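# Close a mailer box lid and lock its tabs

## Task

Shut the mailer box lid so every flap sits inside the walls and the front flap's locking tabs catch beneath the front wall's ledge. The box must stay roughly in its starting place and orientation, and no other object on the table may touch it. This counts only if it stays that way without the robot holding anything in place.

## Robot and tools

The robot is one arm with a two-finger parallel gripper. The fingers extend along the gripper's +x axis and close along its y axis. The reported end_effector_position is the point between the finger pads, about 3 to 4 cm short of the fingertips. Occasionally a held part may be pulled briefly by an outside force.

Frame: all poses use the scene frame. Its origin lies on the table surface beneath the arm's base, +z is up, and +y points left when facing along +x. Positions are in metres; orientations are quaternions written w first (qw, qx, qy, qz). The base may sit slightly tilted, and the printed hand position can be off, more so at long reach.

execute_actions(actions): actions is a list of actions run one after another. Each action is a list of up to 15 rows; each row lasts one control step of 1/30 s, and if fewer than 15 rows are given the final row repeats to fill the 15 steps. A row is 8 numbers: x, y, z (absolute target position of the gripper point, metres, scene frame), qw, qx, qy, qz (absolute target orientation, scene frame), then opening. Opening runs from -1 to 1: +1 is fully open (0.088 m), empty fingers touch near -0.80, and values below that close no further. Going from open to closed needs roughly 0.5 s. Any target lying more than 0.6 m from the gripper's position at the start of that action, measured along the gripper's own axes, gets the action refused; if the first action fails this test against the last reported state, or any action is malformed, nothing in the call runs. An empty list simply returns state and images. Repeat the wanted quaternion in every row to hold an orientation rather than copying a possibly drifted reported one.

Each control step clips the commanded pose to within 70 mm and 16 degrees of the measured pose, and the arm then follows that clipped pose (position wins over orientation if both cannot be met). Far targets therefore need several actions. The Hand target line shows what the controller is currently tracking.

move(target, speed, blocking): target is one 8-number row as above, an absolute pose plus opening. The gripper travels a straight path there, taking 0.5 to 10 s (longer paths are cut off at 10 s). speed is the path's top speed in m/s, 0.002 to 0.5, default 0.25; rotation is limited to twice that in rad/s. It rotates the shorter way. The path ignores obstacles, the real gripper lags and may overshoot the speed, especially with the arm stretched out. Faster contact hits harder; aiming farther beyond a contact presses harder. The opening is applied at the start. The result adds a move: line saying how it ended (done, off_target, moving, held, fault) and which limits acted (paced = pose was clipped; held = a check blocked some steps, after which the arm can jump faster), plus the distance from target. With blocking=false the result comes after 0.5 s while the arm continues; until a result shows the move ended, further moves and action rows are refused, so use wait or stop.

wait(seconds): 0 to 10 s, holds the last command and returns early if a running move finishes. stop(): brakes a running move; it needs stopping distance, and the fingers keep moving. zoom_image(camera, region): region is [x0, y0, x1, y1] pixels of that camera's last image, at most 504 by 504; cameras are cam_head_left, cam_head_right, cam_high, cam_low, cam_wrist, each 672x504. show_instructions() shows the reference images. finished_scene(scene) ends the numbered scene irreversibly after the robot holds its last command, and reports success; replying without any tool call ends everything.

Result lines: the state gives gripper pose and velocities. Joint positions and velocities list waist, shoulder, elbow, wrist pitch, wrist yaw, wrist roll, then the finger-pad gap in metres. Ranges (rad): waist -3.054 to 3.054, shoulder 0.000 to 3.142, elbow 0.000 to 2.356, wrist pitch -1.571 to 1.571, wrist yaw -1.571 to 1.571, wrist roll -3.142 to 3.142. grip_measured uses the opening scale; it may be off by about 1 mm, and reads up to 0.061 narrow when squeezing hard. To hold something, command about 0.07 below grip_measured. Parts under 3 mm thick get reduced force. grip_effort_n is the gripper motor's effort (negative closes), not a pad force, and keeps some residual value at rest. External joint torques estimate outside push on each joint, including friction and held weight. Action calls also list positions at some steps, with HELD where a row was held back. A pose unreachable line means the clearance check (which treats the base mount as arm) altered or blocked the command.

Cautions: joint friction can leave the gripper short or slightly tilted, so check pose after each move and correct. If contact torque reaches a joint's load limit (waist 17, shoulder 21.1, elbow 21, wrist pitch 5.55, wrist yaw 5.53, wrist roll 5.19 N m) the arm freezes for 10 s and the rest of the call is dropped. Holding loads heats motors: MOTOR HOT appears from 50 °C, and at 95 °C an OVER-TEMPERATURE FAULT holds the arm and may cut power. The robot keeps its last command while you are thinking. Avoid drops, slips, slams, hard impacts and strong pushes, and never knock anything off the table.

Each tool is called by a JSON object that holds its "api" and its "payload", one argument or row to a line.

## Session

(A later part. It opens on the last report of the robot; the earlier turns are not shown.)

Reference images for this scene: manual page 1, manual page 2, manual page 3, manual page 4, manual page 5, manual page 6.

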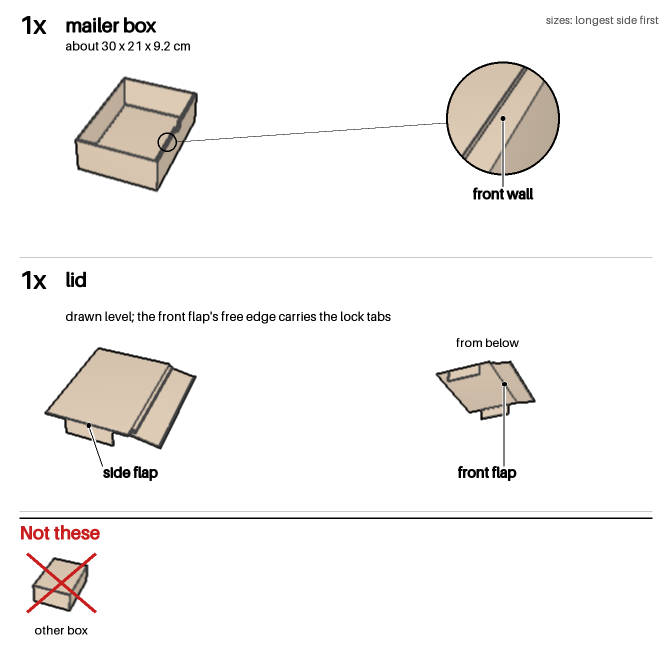

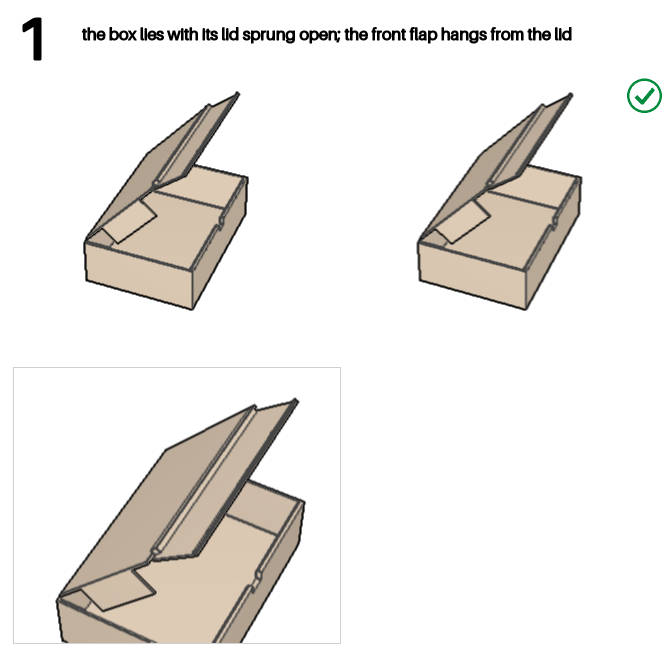

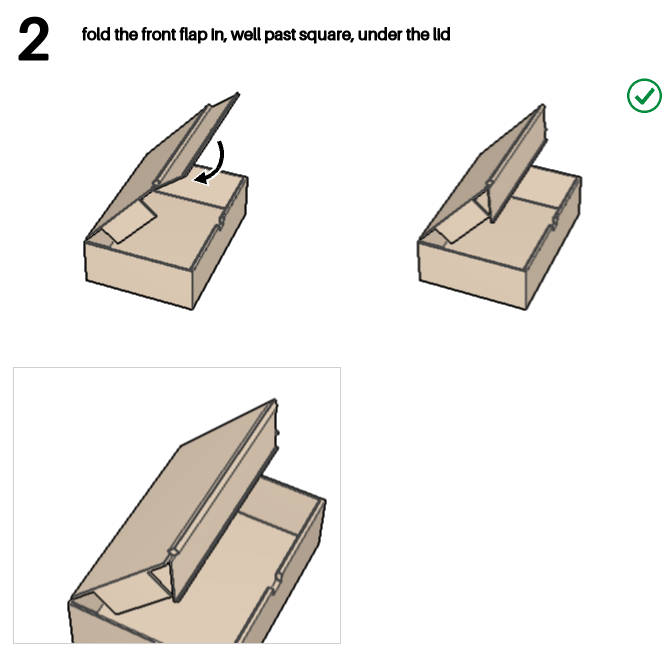

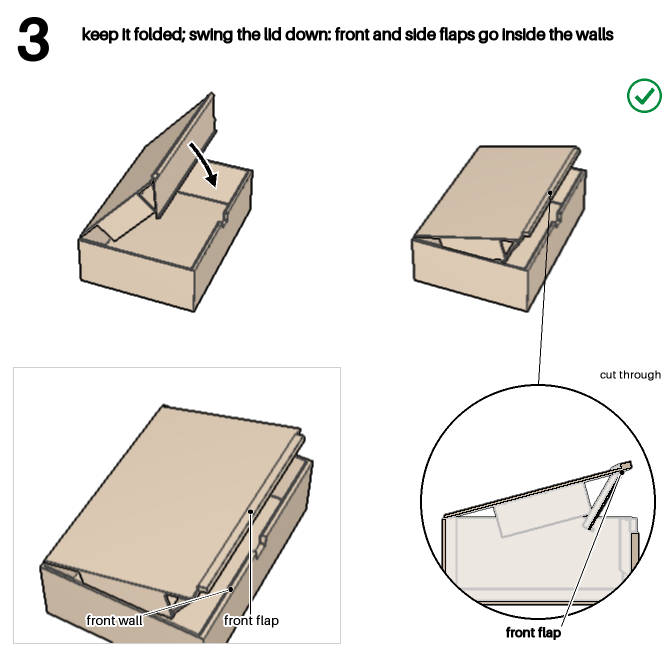

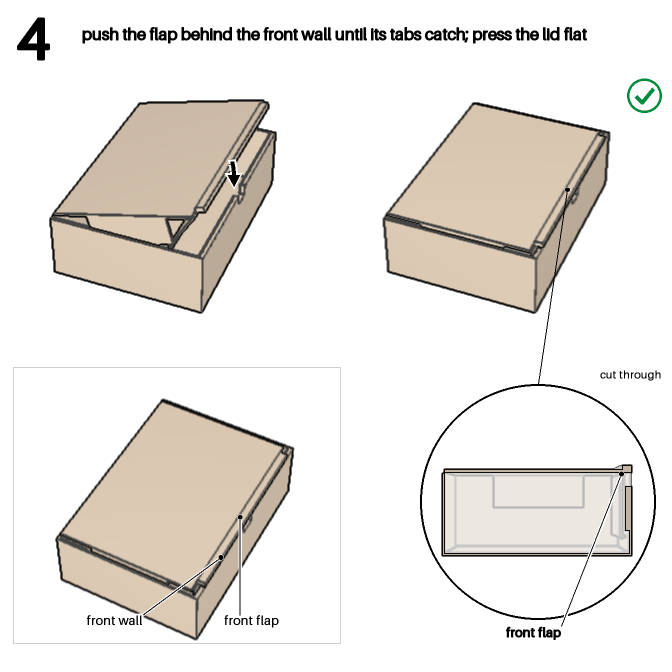

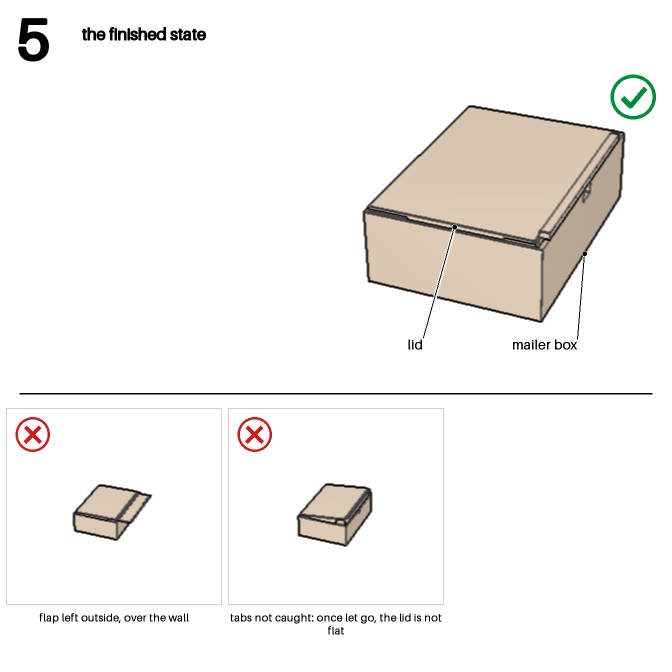

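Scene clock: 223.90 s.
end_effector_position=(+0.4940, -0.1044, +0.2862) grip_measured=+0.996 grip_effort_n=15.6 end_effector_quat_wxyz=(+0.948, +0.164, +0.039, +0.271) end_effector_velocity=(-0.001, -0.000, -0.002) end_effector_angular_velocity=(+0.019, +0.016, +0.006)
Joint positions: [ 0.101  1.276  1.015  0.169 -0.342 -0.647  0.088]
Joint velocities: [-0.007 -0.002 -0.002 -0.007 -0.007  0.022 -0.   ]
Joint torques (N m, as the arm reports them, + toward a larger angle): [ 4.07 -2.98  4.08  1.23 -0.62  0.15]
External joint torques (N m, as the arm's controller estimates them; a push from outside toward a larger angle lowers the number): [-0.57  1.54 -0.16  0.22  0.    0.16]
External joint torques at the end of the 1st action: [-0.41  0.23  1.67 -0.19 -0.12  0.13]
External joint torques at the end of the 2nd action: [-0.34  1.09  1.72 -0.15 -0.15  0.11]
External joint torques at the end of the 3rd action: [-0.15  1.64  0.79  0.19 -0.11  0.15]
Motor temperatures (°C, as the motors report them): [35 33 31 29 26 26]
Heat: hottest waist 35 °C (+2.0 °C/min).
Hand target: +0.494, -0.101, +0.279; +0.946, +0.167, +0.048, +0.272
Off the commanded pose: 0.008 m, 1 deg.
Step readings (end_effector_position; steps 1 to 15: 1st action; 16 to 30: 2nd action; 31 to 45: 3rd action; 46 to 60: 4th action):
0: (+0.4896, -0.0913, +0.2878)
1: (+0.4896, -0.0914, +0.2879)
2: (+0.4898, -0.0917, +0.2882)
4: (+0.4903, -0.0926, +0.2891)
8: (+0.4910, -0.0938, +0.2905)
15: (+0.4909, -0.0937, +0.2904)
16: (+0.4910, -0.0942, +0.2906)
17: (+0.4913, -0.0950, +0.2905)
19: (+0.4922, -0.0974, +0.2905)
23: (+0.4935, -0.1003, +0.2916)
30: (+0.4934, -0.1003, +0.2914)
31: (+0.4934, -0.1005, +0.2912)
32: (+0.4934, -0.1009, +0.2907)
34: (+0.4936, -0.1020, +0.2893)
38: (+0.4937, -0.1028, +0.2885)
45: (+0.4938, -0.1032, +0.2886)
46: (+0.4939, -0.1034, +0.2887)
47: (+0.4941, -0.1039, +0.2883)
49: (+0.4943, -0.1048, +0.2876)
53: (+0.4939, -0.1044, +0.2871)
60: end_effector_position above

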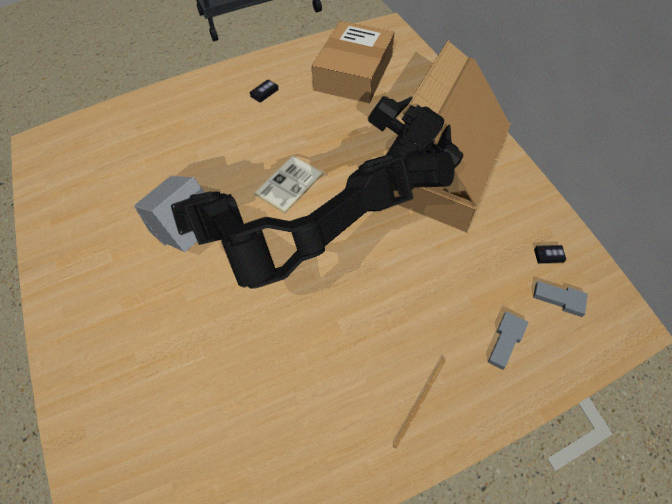

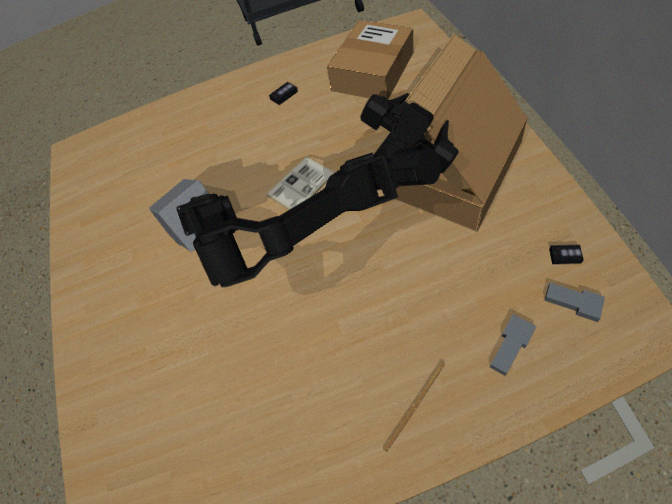

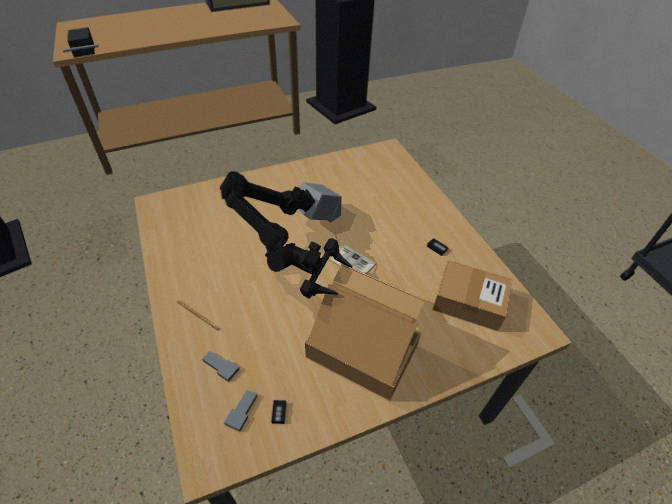

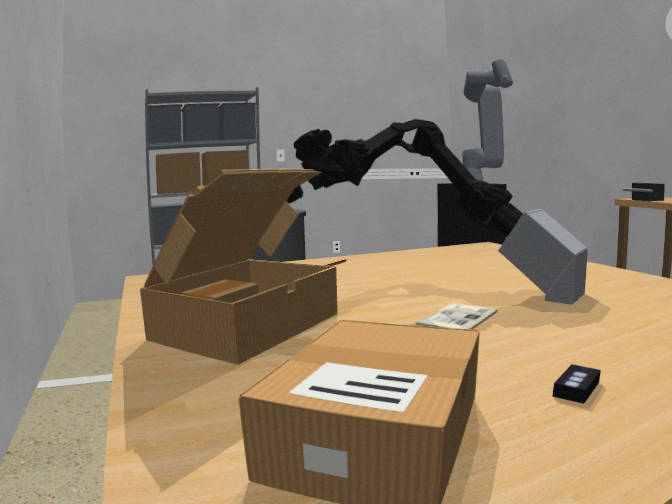

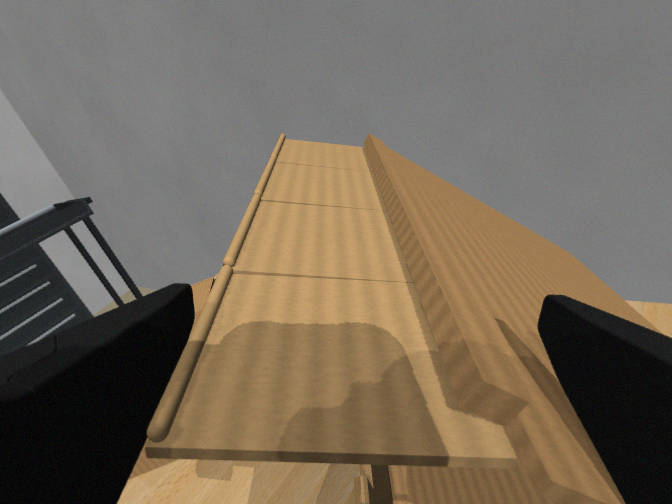

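{"api": "execute_actions", "payload": {
  "actions": [
    [[0.494,-0.101,0.279,0.946,0.167,0.048,0.272,0.95]],
    [[0.493,-0.100,0.276,0.954,0.117,0.034,0.274,0.92]],
    [[0.492,-0.098,0.272,0.959,0.067,0.019,0.275,0.88]],
    [[0.492,-0.098,0.268,0.961,0.017,0.005,0.276,0.84]],
    [[0.492,-0.098,0.263,0.96,-0.042,-0.012,0.276,0.79]]
  ]
}}

Scene clock: 232.87 s.
end_effector_position=(+0.4921, -0.1010, +0.2697) grip_measured=+0.794 grip_effort_n=-17.0 end_effector_quat_wxyz=(+0.961, -0.040, -0.018, +0.273) end_effector_velocity=(-0.004, +0.005, -0.003) end_effector_angular_velocity=(-0.011, -0.005, +0.029)
Joint positions: [ 0.061  1.29   0.976  0.218 -0.382 -1.075  0.078]
Joint velocities: [-0.007 -0.002 -0.007 -0.022 -0.022 -0.022 -0.001]
Joint torques (N m, as the arm reports them, + toward a larger angle): [ 4.11 -3.05  3.96  1.27 -0.63 -0.15]
External joint torques (N m, as the arm's controller estimates them; a push from outside toward a larger angle lowers the number): [-0.51  1.6  -0.08  0.3  -0.01 -0.16]
External joint torques at the end of the 1st action: [-0.49  1.64 -0.15  0.23  0.07  0.16]
External joint torques at the end of the 2nd action: [-0.42  1.37 -0.17  0.3  -0.04 -0.12]
External joint torques at the end of the 3rd action: [-0.47  1.69 -0.17  0.24 -0.05 -0.13]
External joint torques at the end of the 4th action: [-0.52  1.58 -0.16  0.3  -0.02 -0.14]
Motor temperatures (°C, as the motors report them): [34 32 31 29 26 26]
Heat: hottest waist 34 °C (+1.0 °C/min).
Hand target: +0.492, -0.098, +0.263; +0.960, -0.042, -0.012, +0.276
Off the commanded pose: 0.007 m, 1 deg.
Step readings (end_effector_position; steps 1 to 15: 1st action; 16 to 30: 2nd action; 31 to 45: 3rd action; 46 to 60: 4th action; 61 to 75: 5th action):
0: (+0.4939, -0.1044, +0.2861)
1: (+0.4939, -0.1043, +0.2862)
2: (+0.4939, -0.1043, +0.2863)
4: (+0.4938, -0.1042, +0.2864)
8: (+0.4938, -0.1043, +0.2862)
15: (+0.4938, -0.1043, +0.2862)
16: (+0.4938, -0.1043, +0.2859)
17: (+0.4938, -0.1044, +0.2853)
19: (+0.4934, -0.1041, +0.2841)
23: (+0.4932, -0.1035, +0.2828)
30: (+0.4931, -0.1035, +0.2827)
31: (+0.4931, -0.1035, +0.2826)
32: (+0.4930, -0.1036, +0.2822)
34: (+0.4926, -0.1030, +0.2808)
38: (+0.4921, -0.1016, +0.2786)
45: (+0.4922, -0.1017, +0.2786)
46: (+0.4922, -0.1016, +0.2784)
47: (+0.4922, -0.1018, +0.2781)
49: (+0.4921, -0.1018, +0.2767)
53: (+0.4921, -0.1014, +0.2750)
60: (+0.4921, -0.1014, +0.2749)
61: (+0.4922, -0.1014, +0.2746)
62: (+0.4922, -0.1016, +0.2740)
64: (+0.4922, -0.1016, +0.2721)
68: (+0.4921, -0.1009, +0.2698)
75: end_effector_position above

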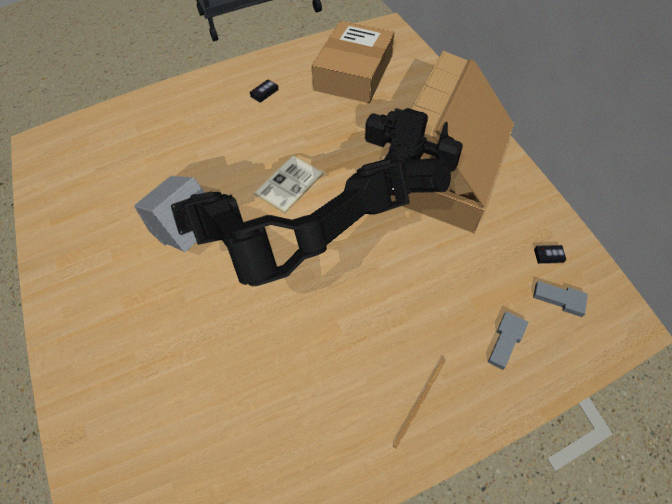

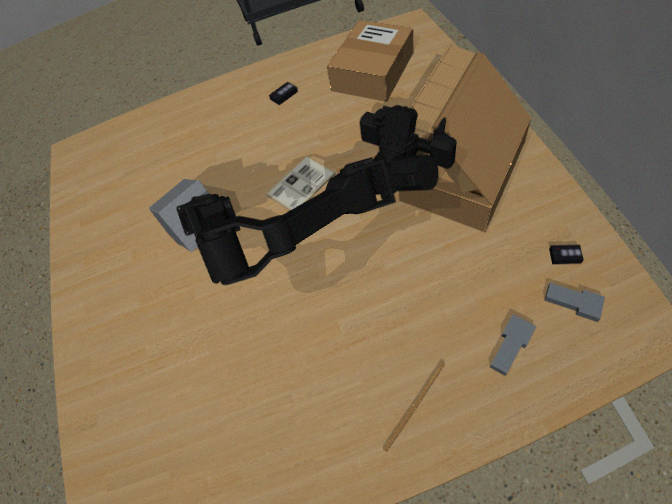

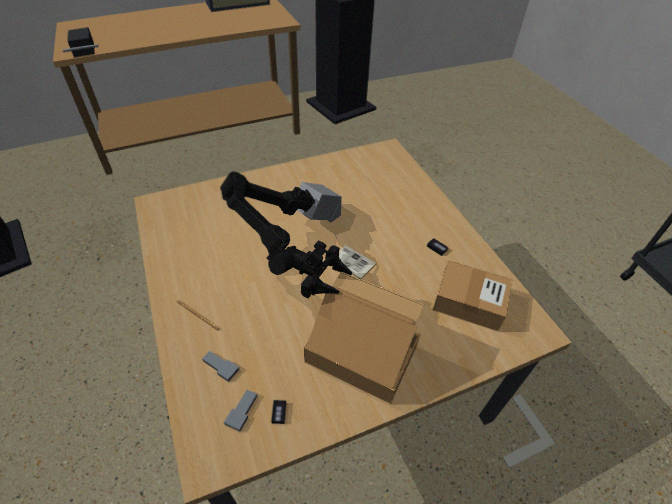

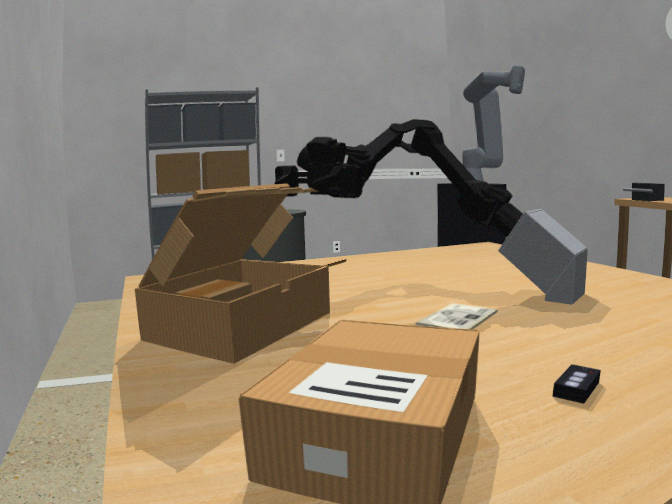

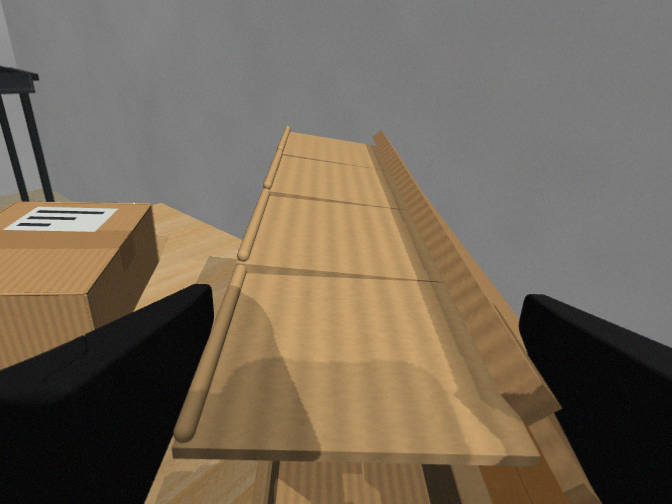

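{"api": "move", "payload": {
  "target": [0.508,-0.126,0.315,0.956,0.1,0.029,0.274,0.74],
  "speed": 0.06
}}

{"api": "move", "payload": {
  "target": [0.532,-0.165,0.342,0.928,0.249,0.071,0.267,0.74],
  "speed": 0.06
}}

Scene clock: 241.40 s.
end_effector_position=(+0.5073, -0.1239, +0.3114) grip_measured=+0.747 grip_effort_n=-41.2 end_effector_quat_wxyz=(+0.956, +0.099, +0.032, +0.276) end_effector_velocity=(-0.003, +0.004, +0.003) end_effector_angular_velocity=(+0.021, -0.010, +0.032)
Joint positions: [ 0.138  1.29   1.173  0.007 -0.293 -0.779  0.076]
Joint velocities: [-0.002 -0.002  0.002 -0.022 -0.037  0.007 -0.   ]
Joint torques (N m, as the arm reports them, + toward a larger angle): [ 5.32 -3.95  6.35  0.88 -0.57  0.06]
External joint torques (N m, as the arm's controller estimates them; a push from outside toward a larger angle lowers the number): [ 0.62  0.49  2.05 -0.11  0.06  0.06]
Motor temperatures (°C, as the motors report them): [34 32 31 29 26 26]
Heat: hottest waist 34 °C (+0.0 °C/min).
Hand target: +0.508, -0.126, +0.315; +0.956, +0.100, +0.029, +0.274
Off the commanded pose: 0.004 m, 0 deg.
move: done

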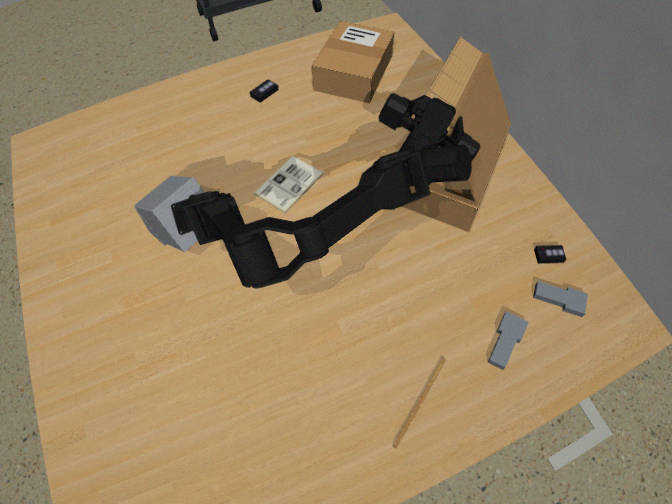

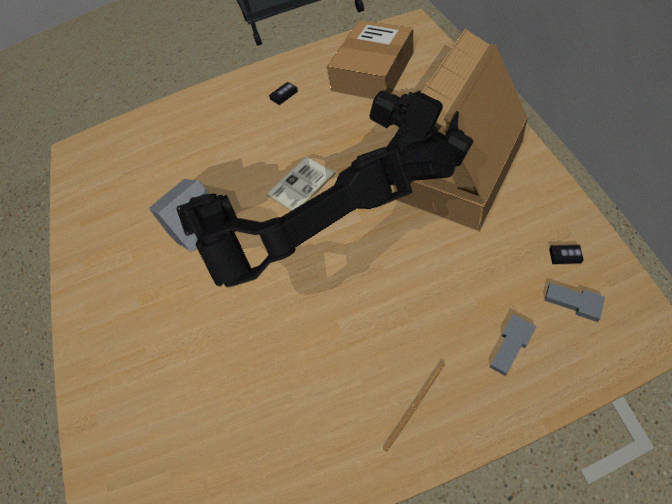

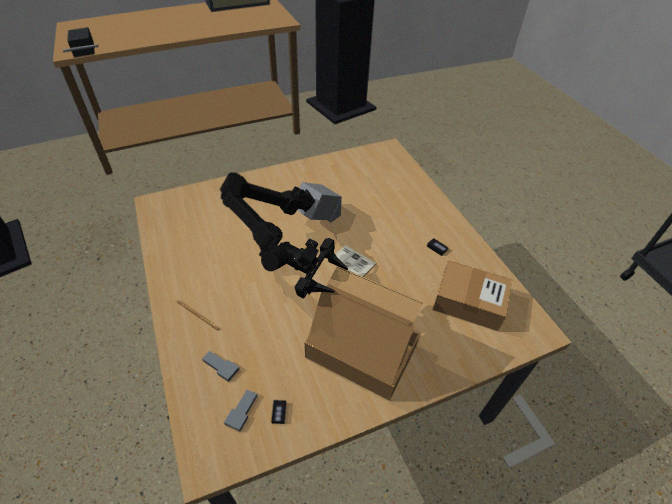

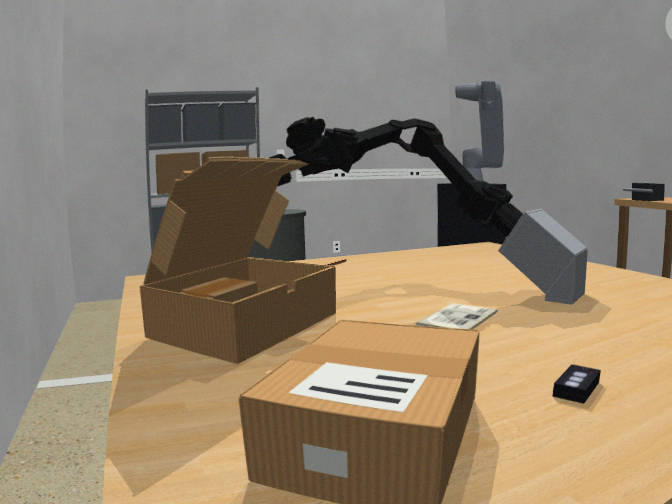

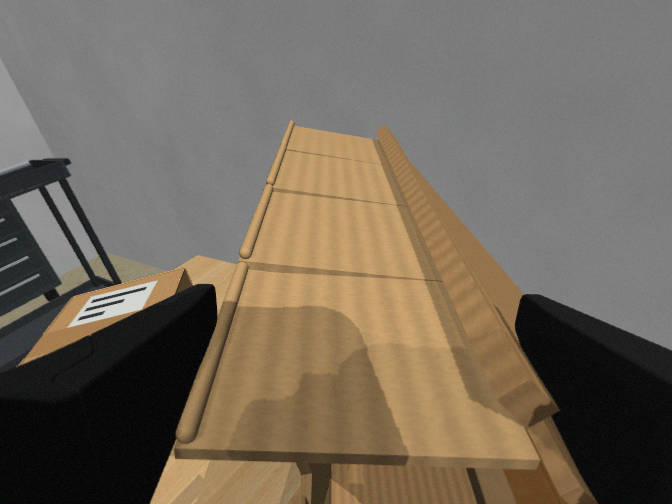

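Scene clock: 244.33 s.
end_effector_position=(+0.5303, -0.1651, +0.3406) grip_measured=+0.747 grip_effort_n=-37.9 end_effector_quat_wxyz=(+0.930, +0.247, +0.073, +0.264) end_effector_velocity=(+0.001, -0.002, -0.004) end_effector_angular_velocity=(+0.008, +0.036, -0.004)
Joint positions: [ 0.132  1.35   1.438 -0.192 -0.296 -0.465  0.076]
Joint velocities: [-0.002  0.002  0.012 -0.022  0.022  0.022 -0.   ]
Joint torques (N m, as the arm reports them, + toward a larger angle): [ 5.16 -3.41  6.52  0.93 -1.    0.09]
External joint torques (N m, as the arm's controller estimates them; a push from outside toward a larger angle lowers the number): [ 0.34  1.51  2.09 -0.09 -0.38  0.11]
Motor temperatures (°C, as the motors report them): [34 32 31 29 26 26]
Heat: hottest waist 34 °C (+0.0 °C/min).
Hand target: +0.532, -0.165, +0.342; +0.928, +0.249, +0.071, +0.267
Off the commanded pose: 0.002 m, 1 deg.
move: done

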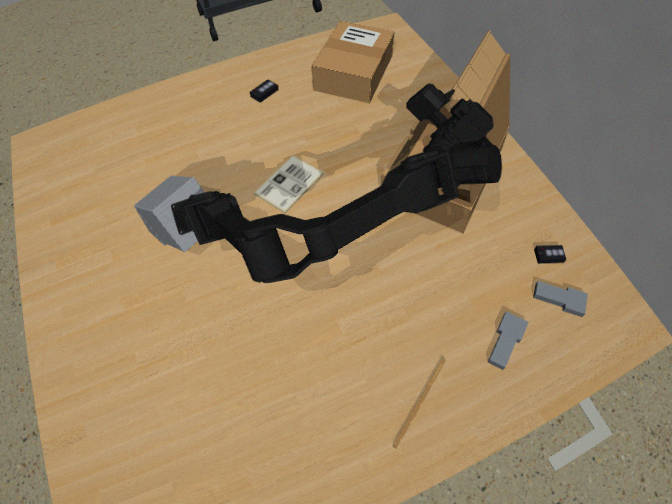

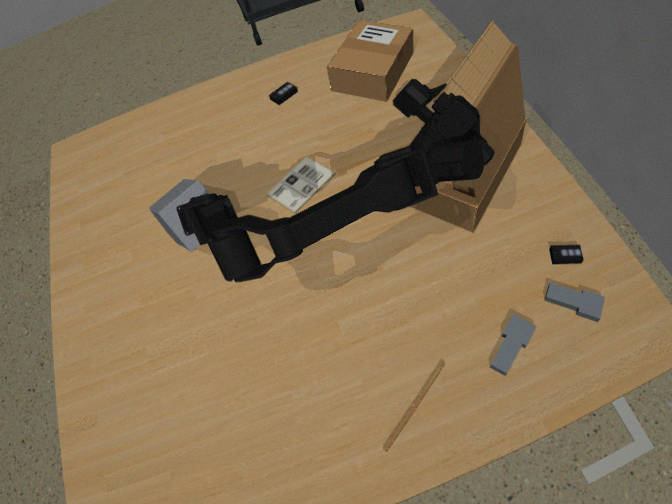

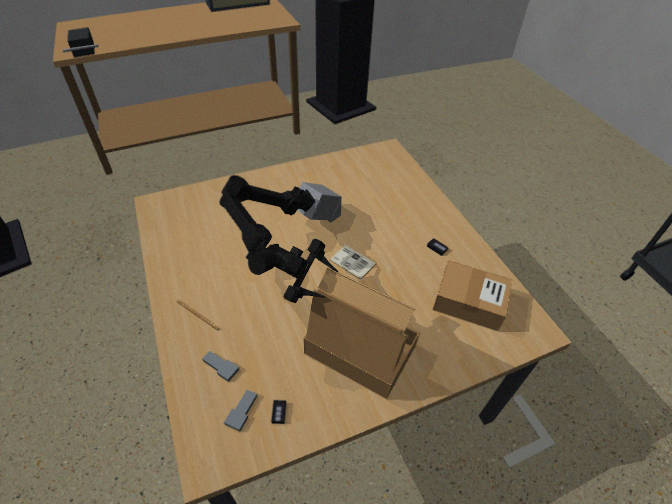

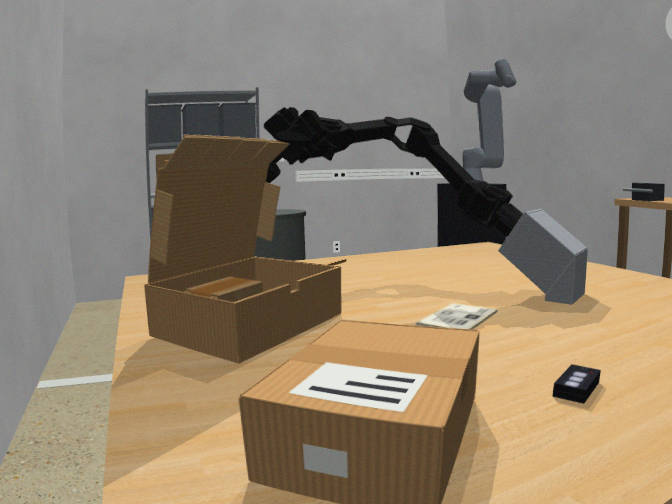

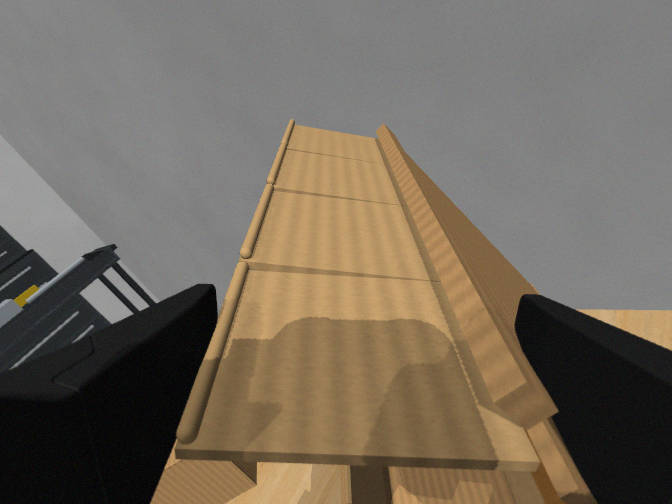

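{"api": "execute_actions", "payload": {
  "actions": [
    [[0.534,-0.168,0.334,0.928,0.249,0.071,0.267,0.76]],
    [[0.536,-0.171,0.329,0.934,0.225,0.065,0.268,0.88]],
    [[0.538,-0.174,0.324,0.94,0.2,0.057,0.27,1]],
    [[0.538,-0.175,0.318,0.946,0.167,0.048,0.272,1]],
    [[0.538,-0.175,0.311,0.946,0.167,0.048,0.272,1]]
  ]
}}

Scene clock: 251.27 s.
end_effector_position=(+0.5367, -0.1803, +0.3191) grip_measured=+0.996 grip_effort_n=17.4 end_effector_quat_wxyz=(+0.948, +0.168, +0.040, +0.268) end_effector_velocity=(-0.000, -0.001, +0.001) end_effector_angular_velocity=(-0.004, -0.012, -0.003)
Joint positions: [ 0.029  1.374  1.447 -0.165 -0.411 -0.644  0.088]
Joint velocities: [-0.002 -0.002 -0.002  0.007 -0.007 -0.007  0.   ]
Joint torques (N m, as the arm reports them, + toward a larger angle): [ 4.51 -3.85  4.33  1.21 -0.71 -0.19]
External joint torques (N m, as the arm's controller estimates them; a push from outside toward a larger angle lowers the number): [-0.42  1.89 -0.22  0.2  -0.08 -0.18]
External joint torques at the end of the 1st action: [-0.11  1.61  1.75  0.2  -0.22 -0.03]
External joint torques at the end of the 2nd action: [-0.32  1.63  1.81  0.14 -0.1  -0.16]
External joint torques at the end of the 3rd action: [-0.4   1.78  1.71  0.2  -0.11 -0.18]
External joint torques at the end of the 4th action: [-0.3   1.84  0.73  0.18 -0.05 -0.14]
Motor temperatures (°C, as the motors report them): [34 32 31 29 26 26]
Heat: hottest waist 34 °C (+0.0 °C/min).
Hand target: +0.538, -0.175, +0.311; +0.946, +0.167, +0.048, +0.272
Off the commanded pose: 0.010 m, 1 deg.
Step readings (end_effector_position; steps 1 to 15: 1st action; 16 to 30: 2nd action; 31 to 45: 3rd action; 46 to 60: 4th action; 61 to 75: 5th action):
0: (+0.5304, -0.1651, +0.3408)
1: (+0.5304, -0.1650, +0.3405)
2: (+0.5305, -0.1656, +0.3394)
4: (+0.5311, -0.1671, +0.3358)
8: (+0.5312, -0.1673, +0.3356)
15: (+0.5313, -0.1676, +0.3356)
16: (+0.5314, -0.1677, +0.3357)
17: (+0.5316, -0.1681, +0.3357)
19: (+0.5324, -0.1696, +0.3343)
23: (+0.5330, -0.1706, +0.3326)
30: (+0.5332, -0.1709, +0.3325)
31: (+0.5332, -0.1709, +0.3322)
32: (+0.5336, -0.1714, +0.3314)
34: (+0.5343, -0.1728, +0.3295)
38: (+0.5349, -0.1735, +0.3275)
45: (+0.5351, -0.1736, +0.3272)
46: (+0.5351, -0.1739, +0.3273)
47: (+0.5353, -0.1745, +0.3269)
49: (+0.5356, -0.1760, +0.3253)
53: (+0.5359, -0.1772, +0.3239)
60: (+0.5359, -0.1775, +0.3238)
61: (+0.5360, -0.1776, +0.3240)
62: (+0.5363, -0.1784, +0.3235)
64: (+0.5366, -0.1800, +0.3216)
68: (+0.5367, -0.1803, +0.3195)
75: end_effector_position above

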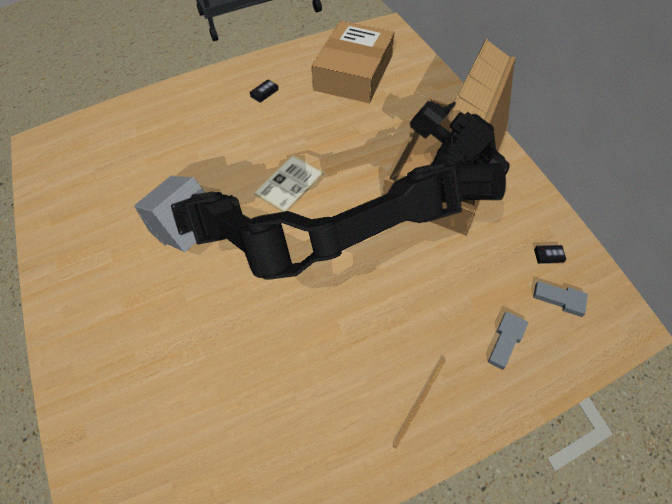

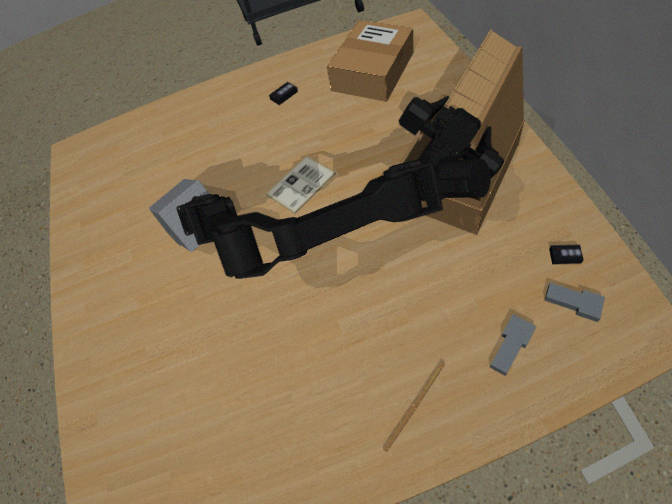

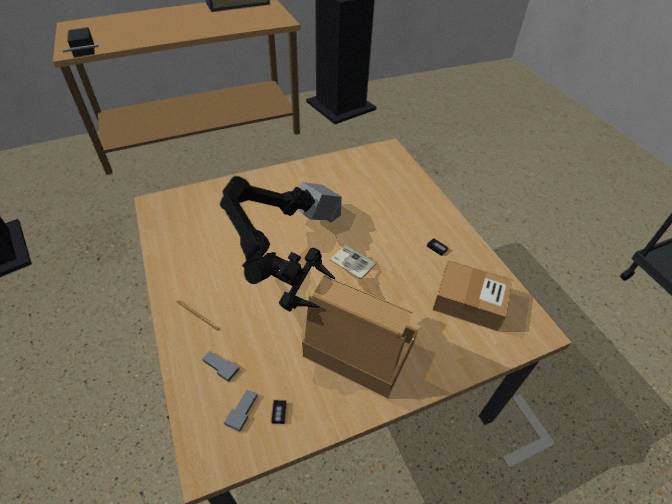

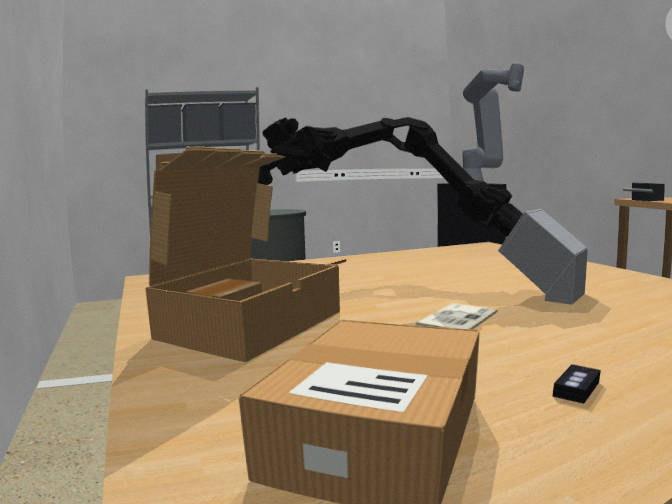

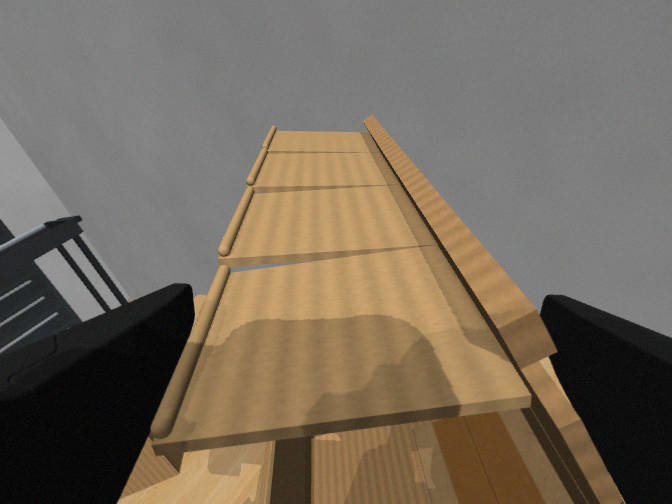

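Working. Continue down.

{"api": "execute_actions", "payload": {
  "actions": [
    [[0.538,-0.175,0.304,0.946,0.167,0.048,0.272,1]],
    [[0.538,-0.175,0.297,0.946,0.167,0.048,0.272,1]],
    [[0.538,-0.175,0.29,0.95,0.142,0.041,0.273,0.95]],
    [[0.538,-0.175,0.283,0.954,0.117,0.034,0.274,0.88]]
  ]
}}

Scene clock: 256.70 s.
end_effector_position=(+0.5362, -0.1852, +0.3092) grip_measured=+0.887 grip_effort_n=-33.3 end_effector_quat_wxyz=(+0.957, +0.108, -0.001, +0.269) end_effector_velocity=(-0.002, -0.001, +0.001) end_effector_angular_velocity=(-0.001, -0.019, +0.002)
Joint positions: [-0.027  1.375  1.408 -0.09  -0.501 -0.771  0.082]
Joint velocities: [-0.007 -0.007 -0.007  0.007 -0.022 -0.007 -0.001]
Joint torques (N m, as the arm reports them, + toward a larger angle): [ 2.66 -2.78  2.52  0.43 -0.05  0.36]
External joint torques (N m, as the arm's controller estimates them; a push from outside toward a larger angle lowers the number): [-2.18  3.37 -2.07 -0.56  0.57  0.37]
External joint torques at the end of the 1st action: [-0.91  2.3  -0.8   0.02  0.11 -0.07]
External joint torques at the end of the 2nd action: [-1.64  2.39 -1.01 -0.1   0.35  0.02]
External joint torques at the end of the 3rd action: [-1.94  2.79 -1.31 -0.23  0.55  0.15]
Motor temperatures (°C, as the motors report them): [34 32 31 29 26 26]
Heat: hottest waist 34 °C (+0.0 °C/min).
Hand target: +0.537, -0.175, +0.283; +0.954, +0.117, +0.034, +0.274
Off the commanded pose: 0.028 m, 4 deg.
Step readings (end_effector_position; steps 1 to 15: 1st action; 16 to 30: 2nd action; 31 to 45: 3rd action; 46 to 60: 4th action):
0: (+0.5367, -0.1803, +0.3190)
1: (+0.5368, -0.1803, +0.3188)
2: (+0.5367, -0.1804, +0.3181)
4: (+0.5366, -0.1804, +0.3169)
8: (+0.5366, -0.1805, +0.3168)
15: (+0.5366, -0.1805, +0.3166)
16: (+0.5366, -0.1806, +0.3163)
17: (+0.5364, -0.1807, +0.3157)
19: (+0.5363, -0.1808, +0.3152)
23: (+0.5363, -0.1809, +0.3150)
30: (+0.5362, -0.1809, +0.3148)
31: (+0.5362, -0.1810, +0.3143)
32: (+0.5360, -0.1811, +0.3137)
34: (+0.5359, -0.1813, +0.3130)
38: (+0.5359, -0.1817, +0.3125)
45: (+0.5359, -0.1818, +0.3121)
46: (+0.5358, -0.1819, +0.3117)
47: (+0.5358, -0.1824, +0.3111)
49: (+0.5359, -0.1834, +0.3102)
53: (+0.5362, -0.1849, +0.3096)
60: end_effector_position above

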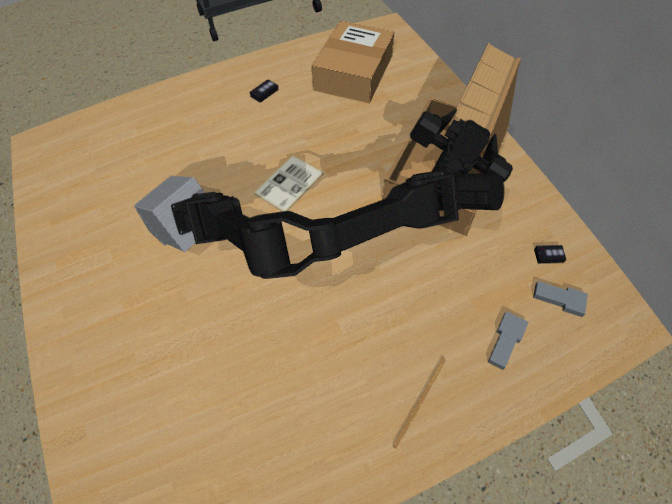

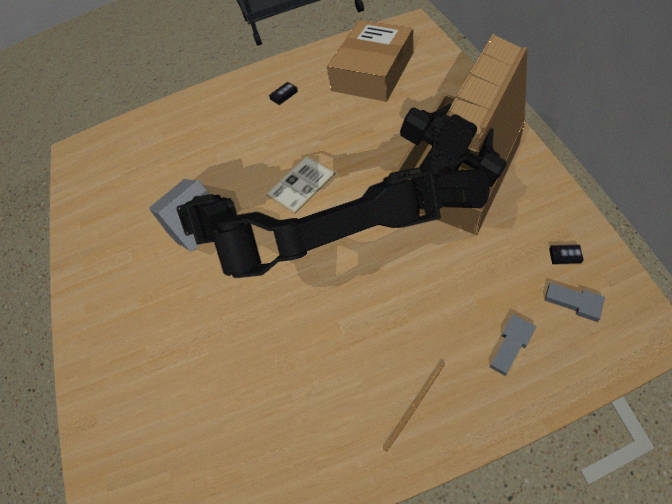

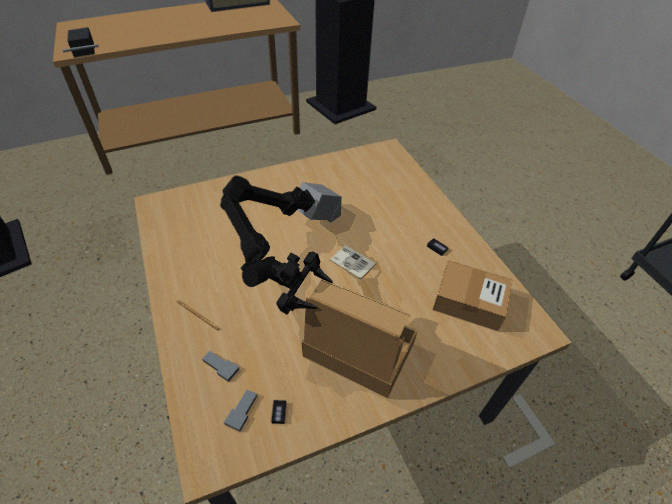

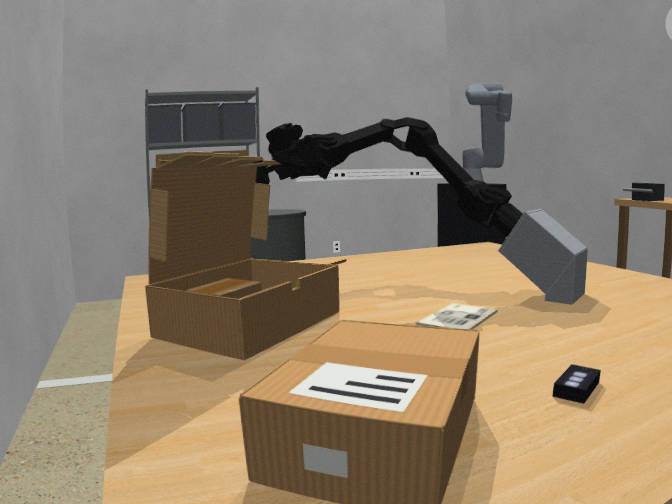

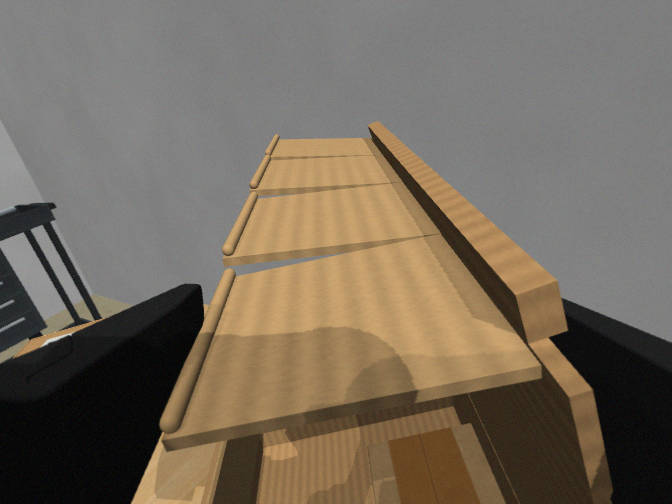

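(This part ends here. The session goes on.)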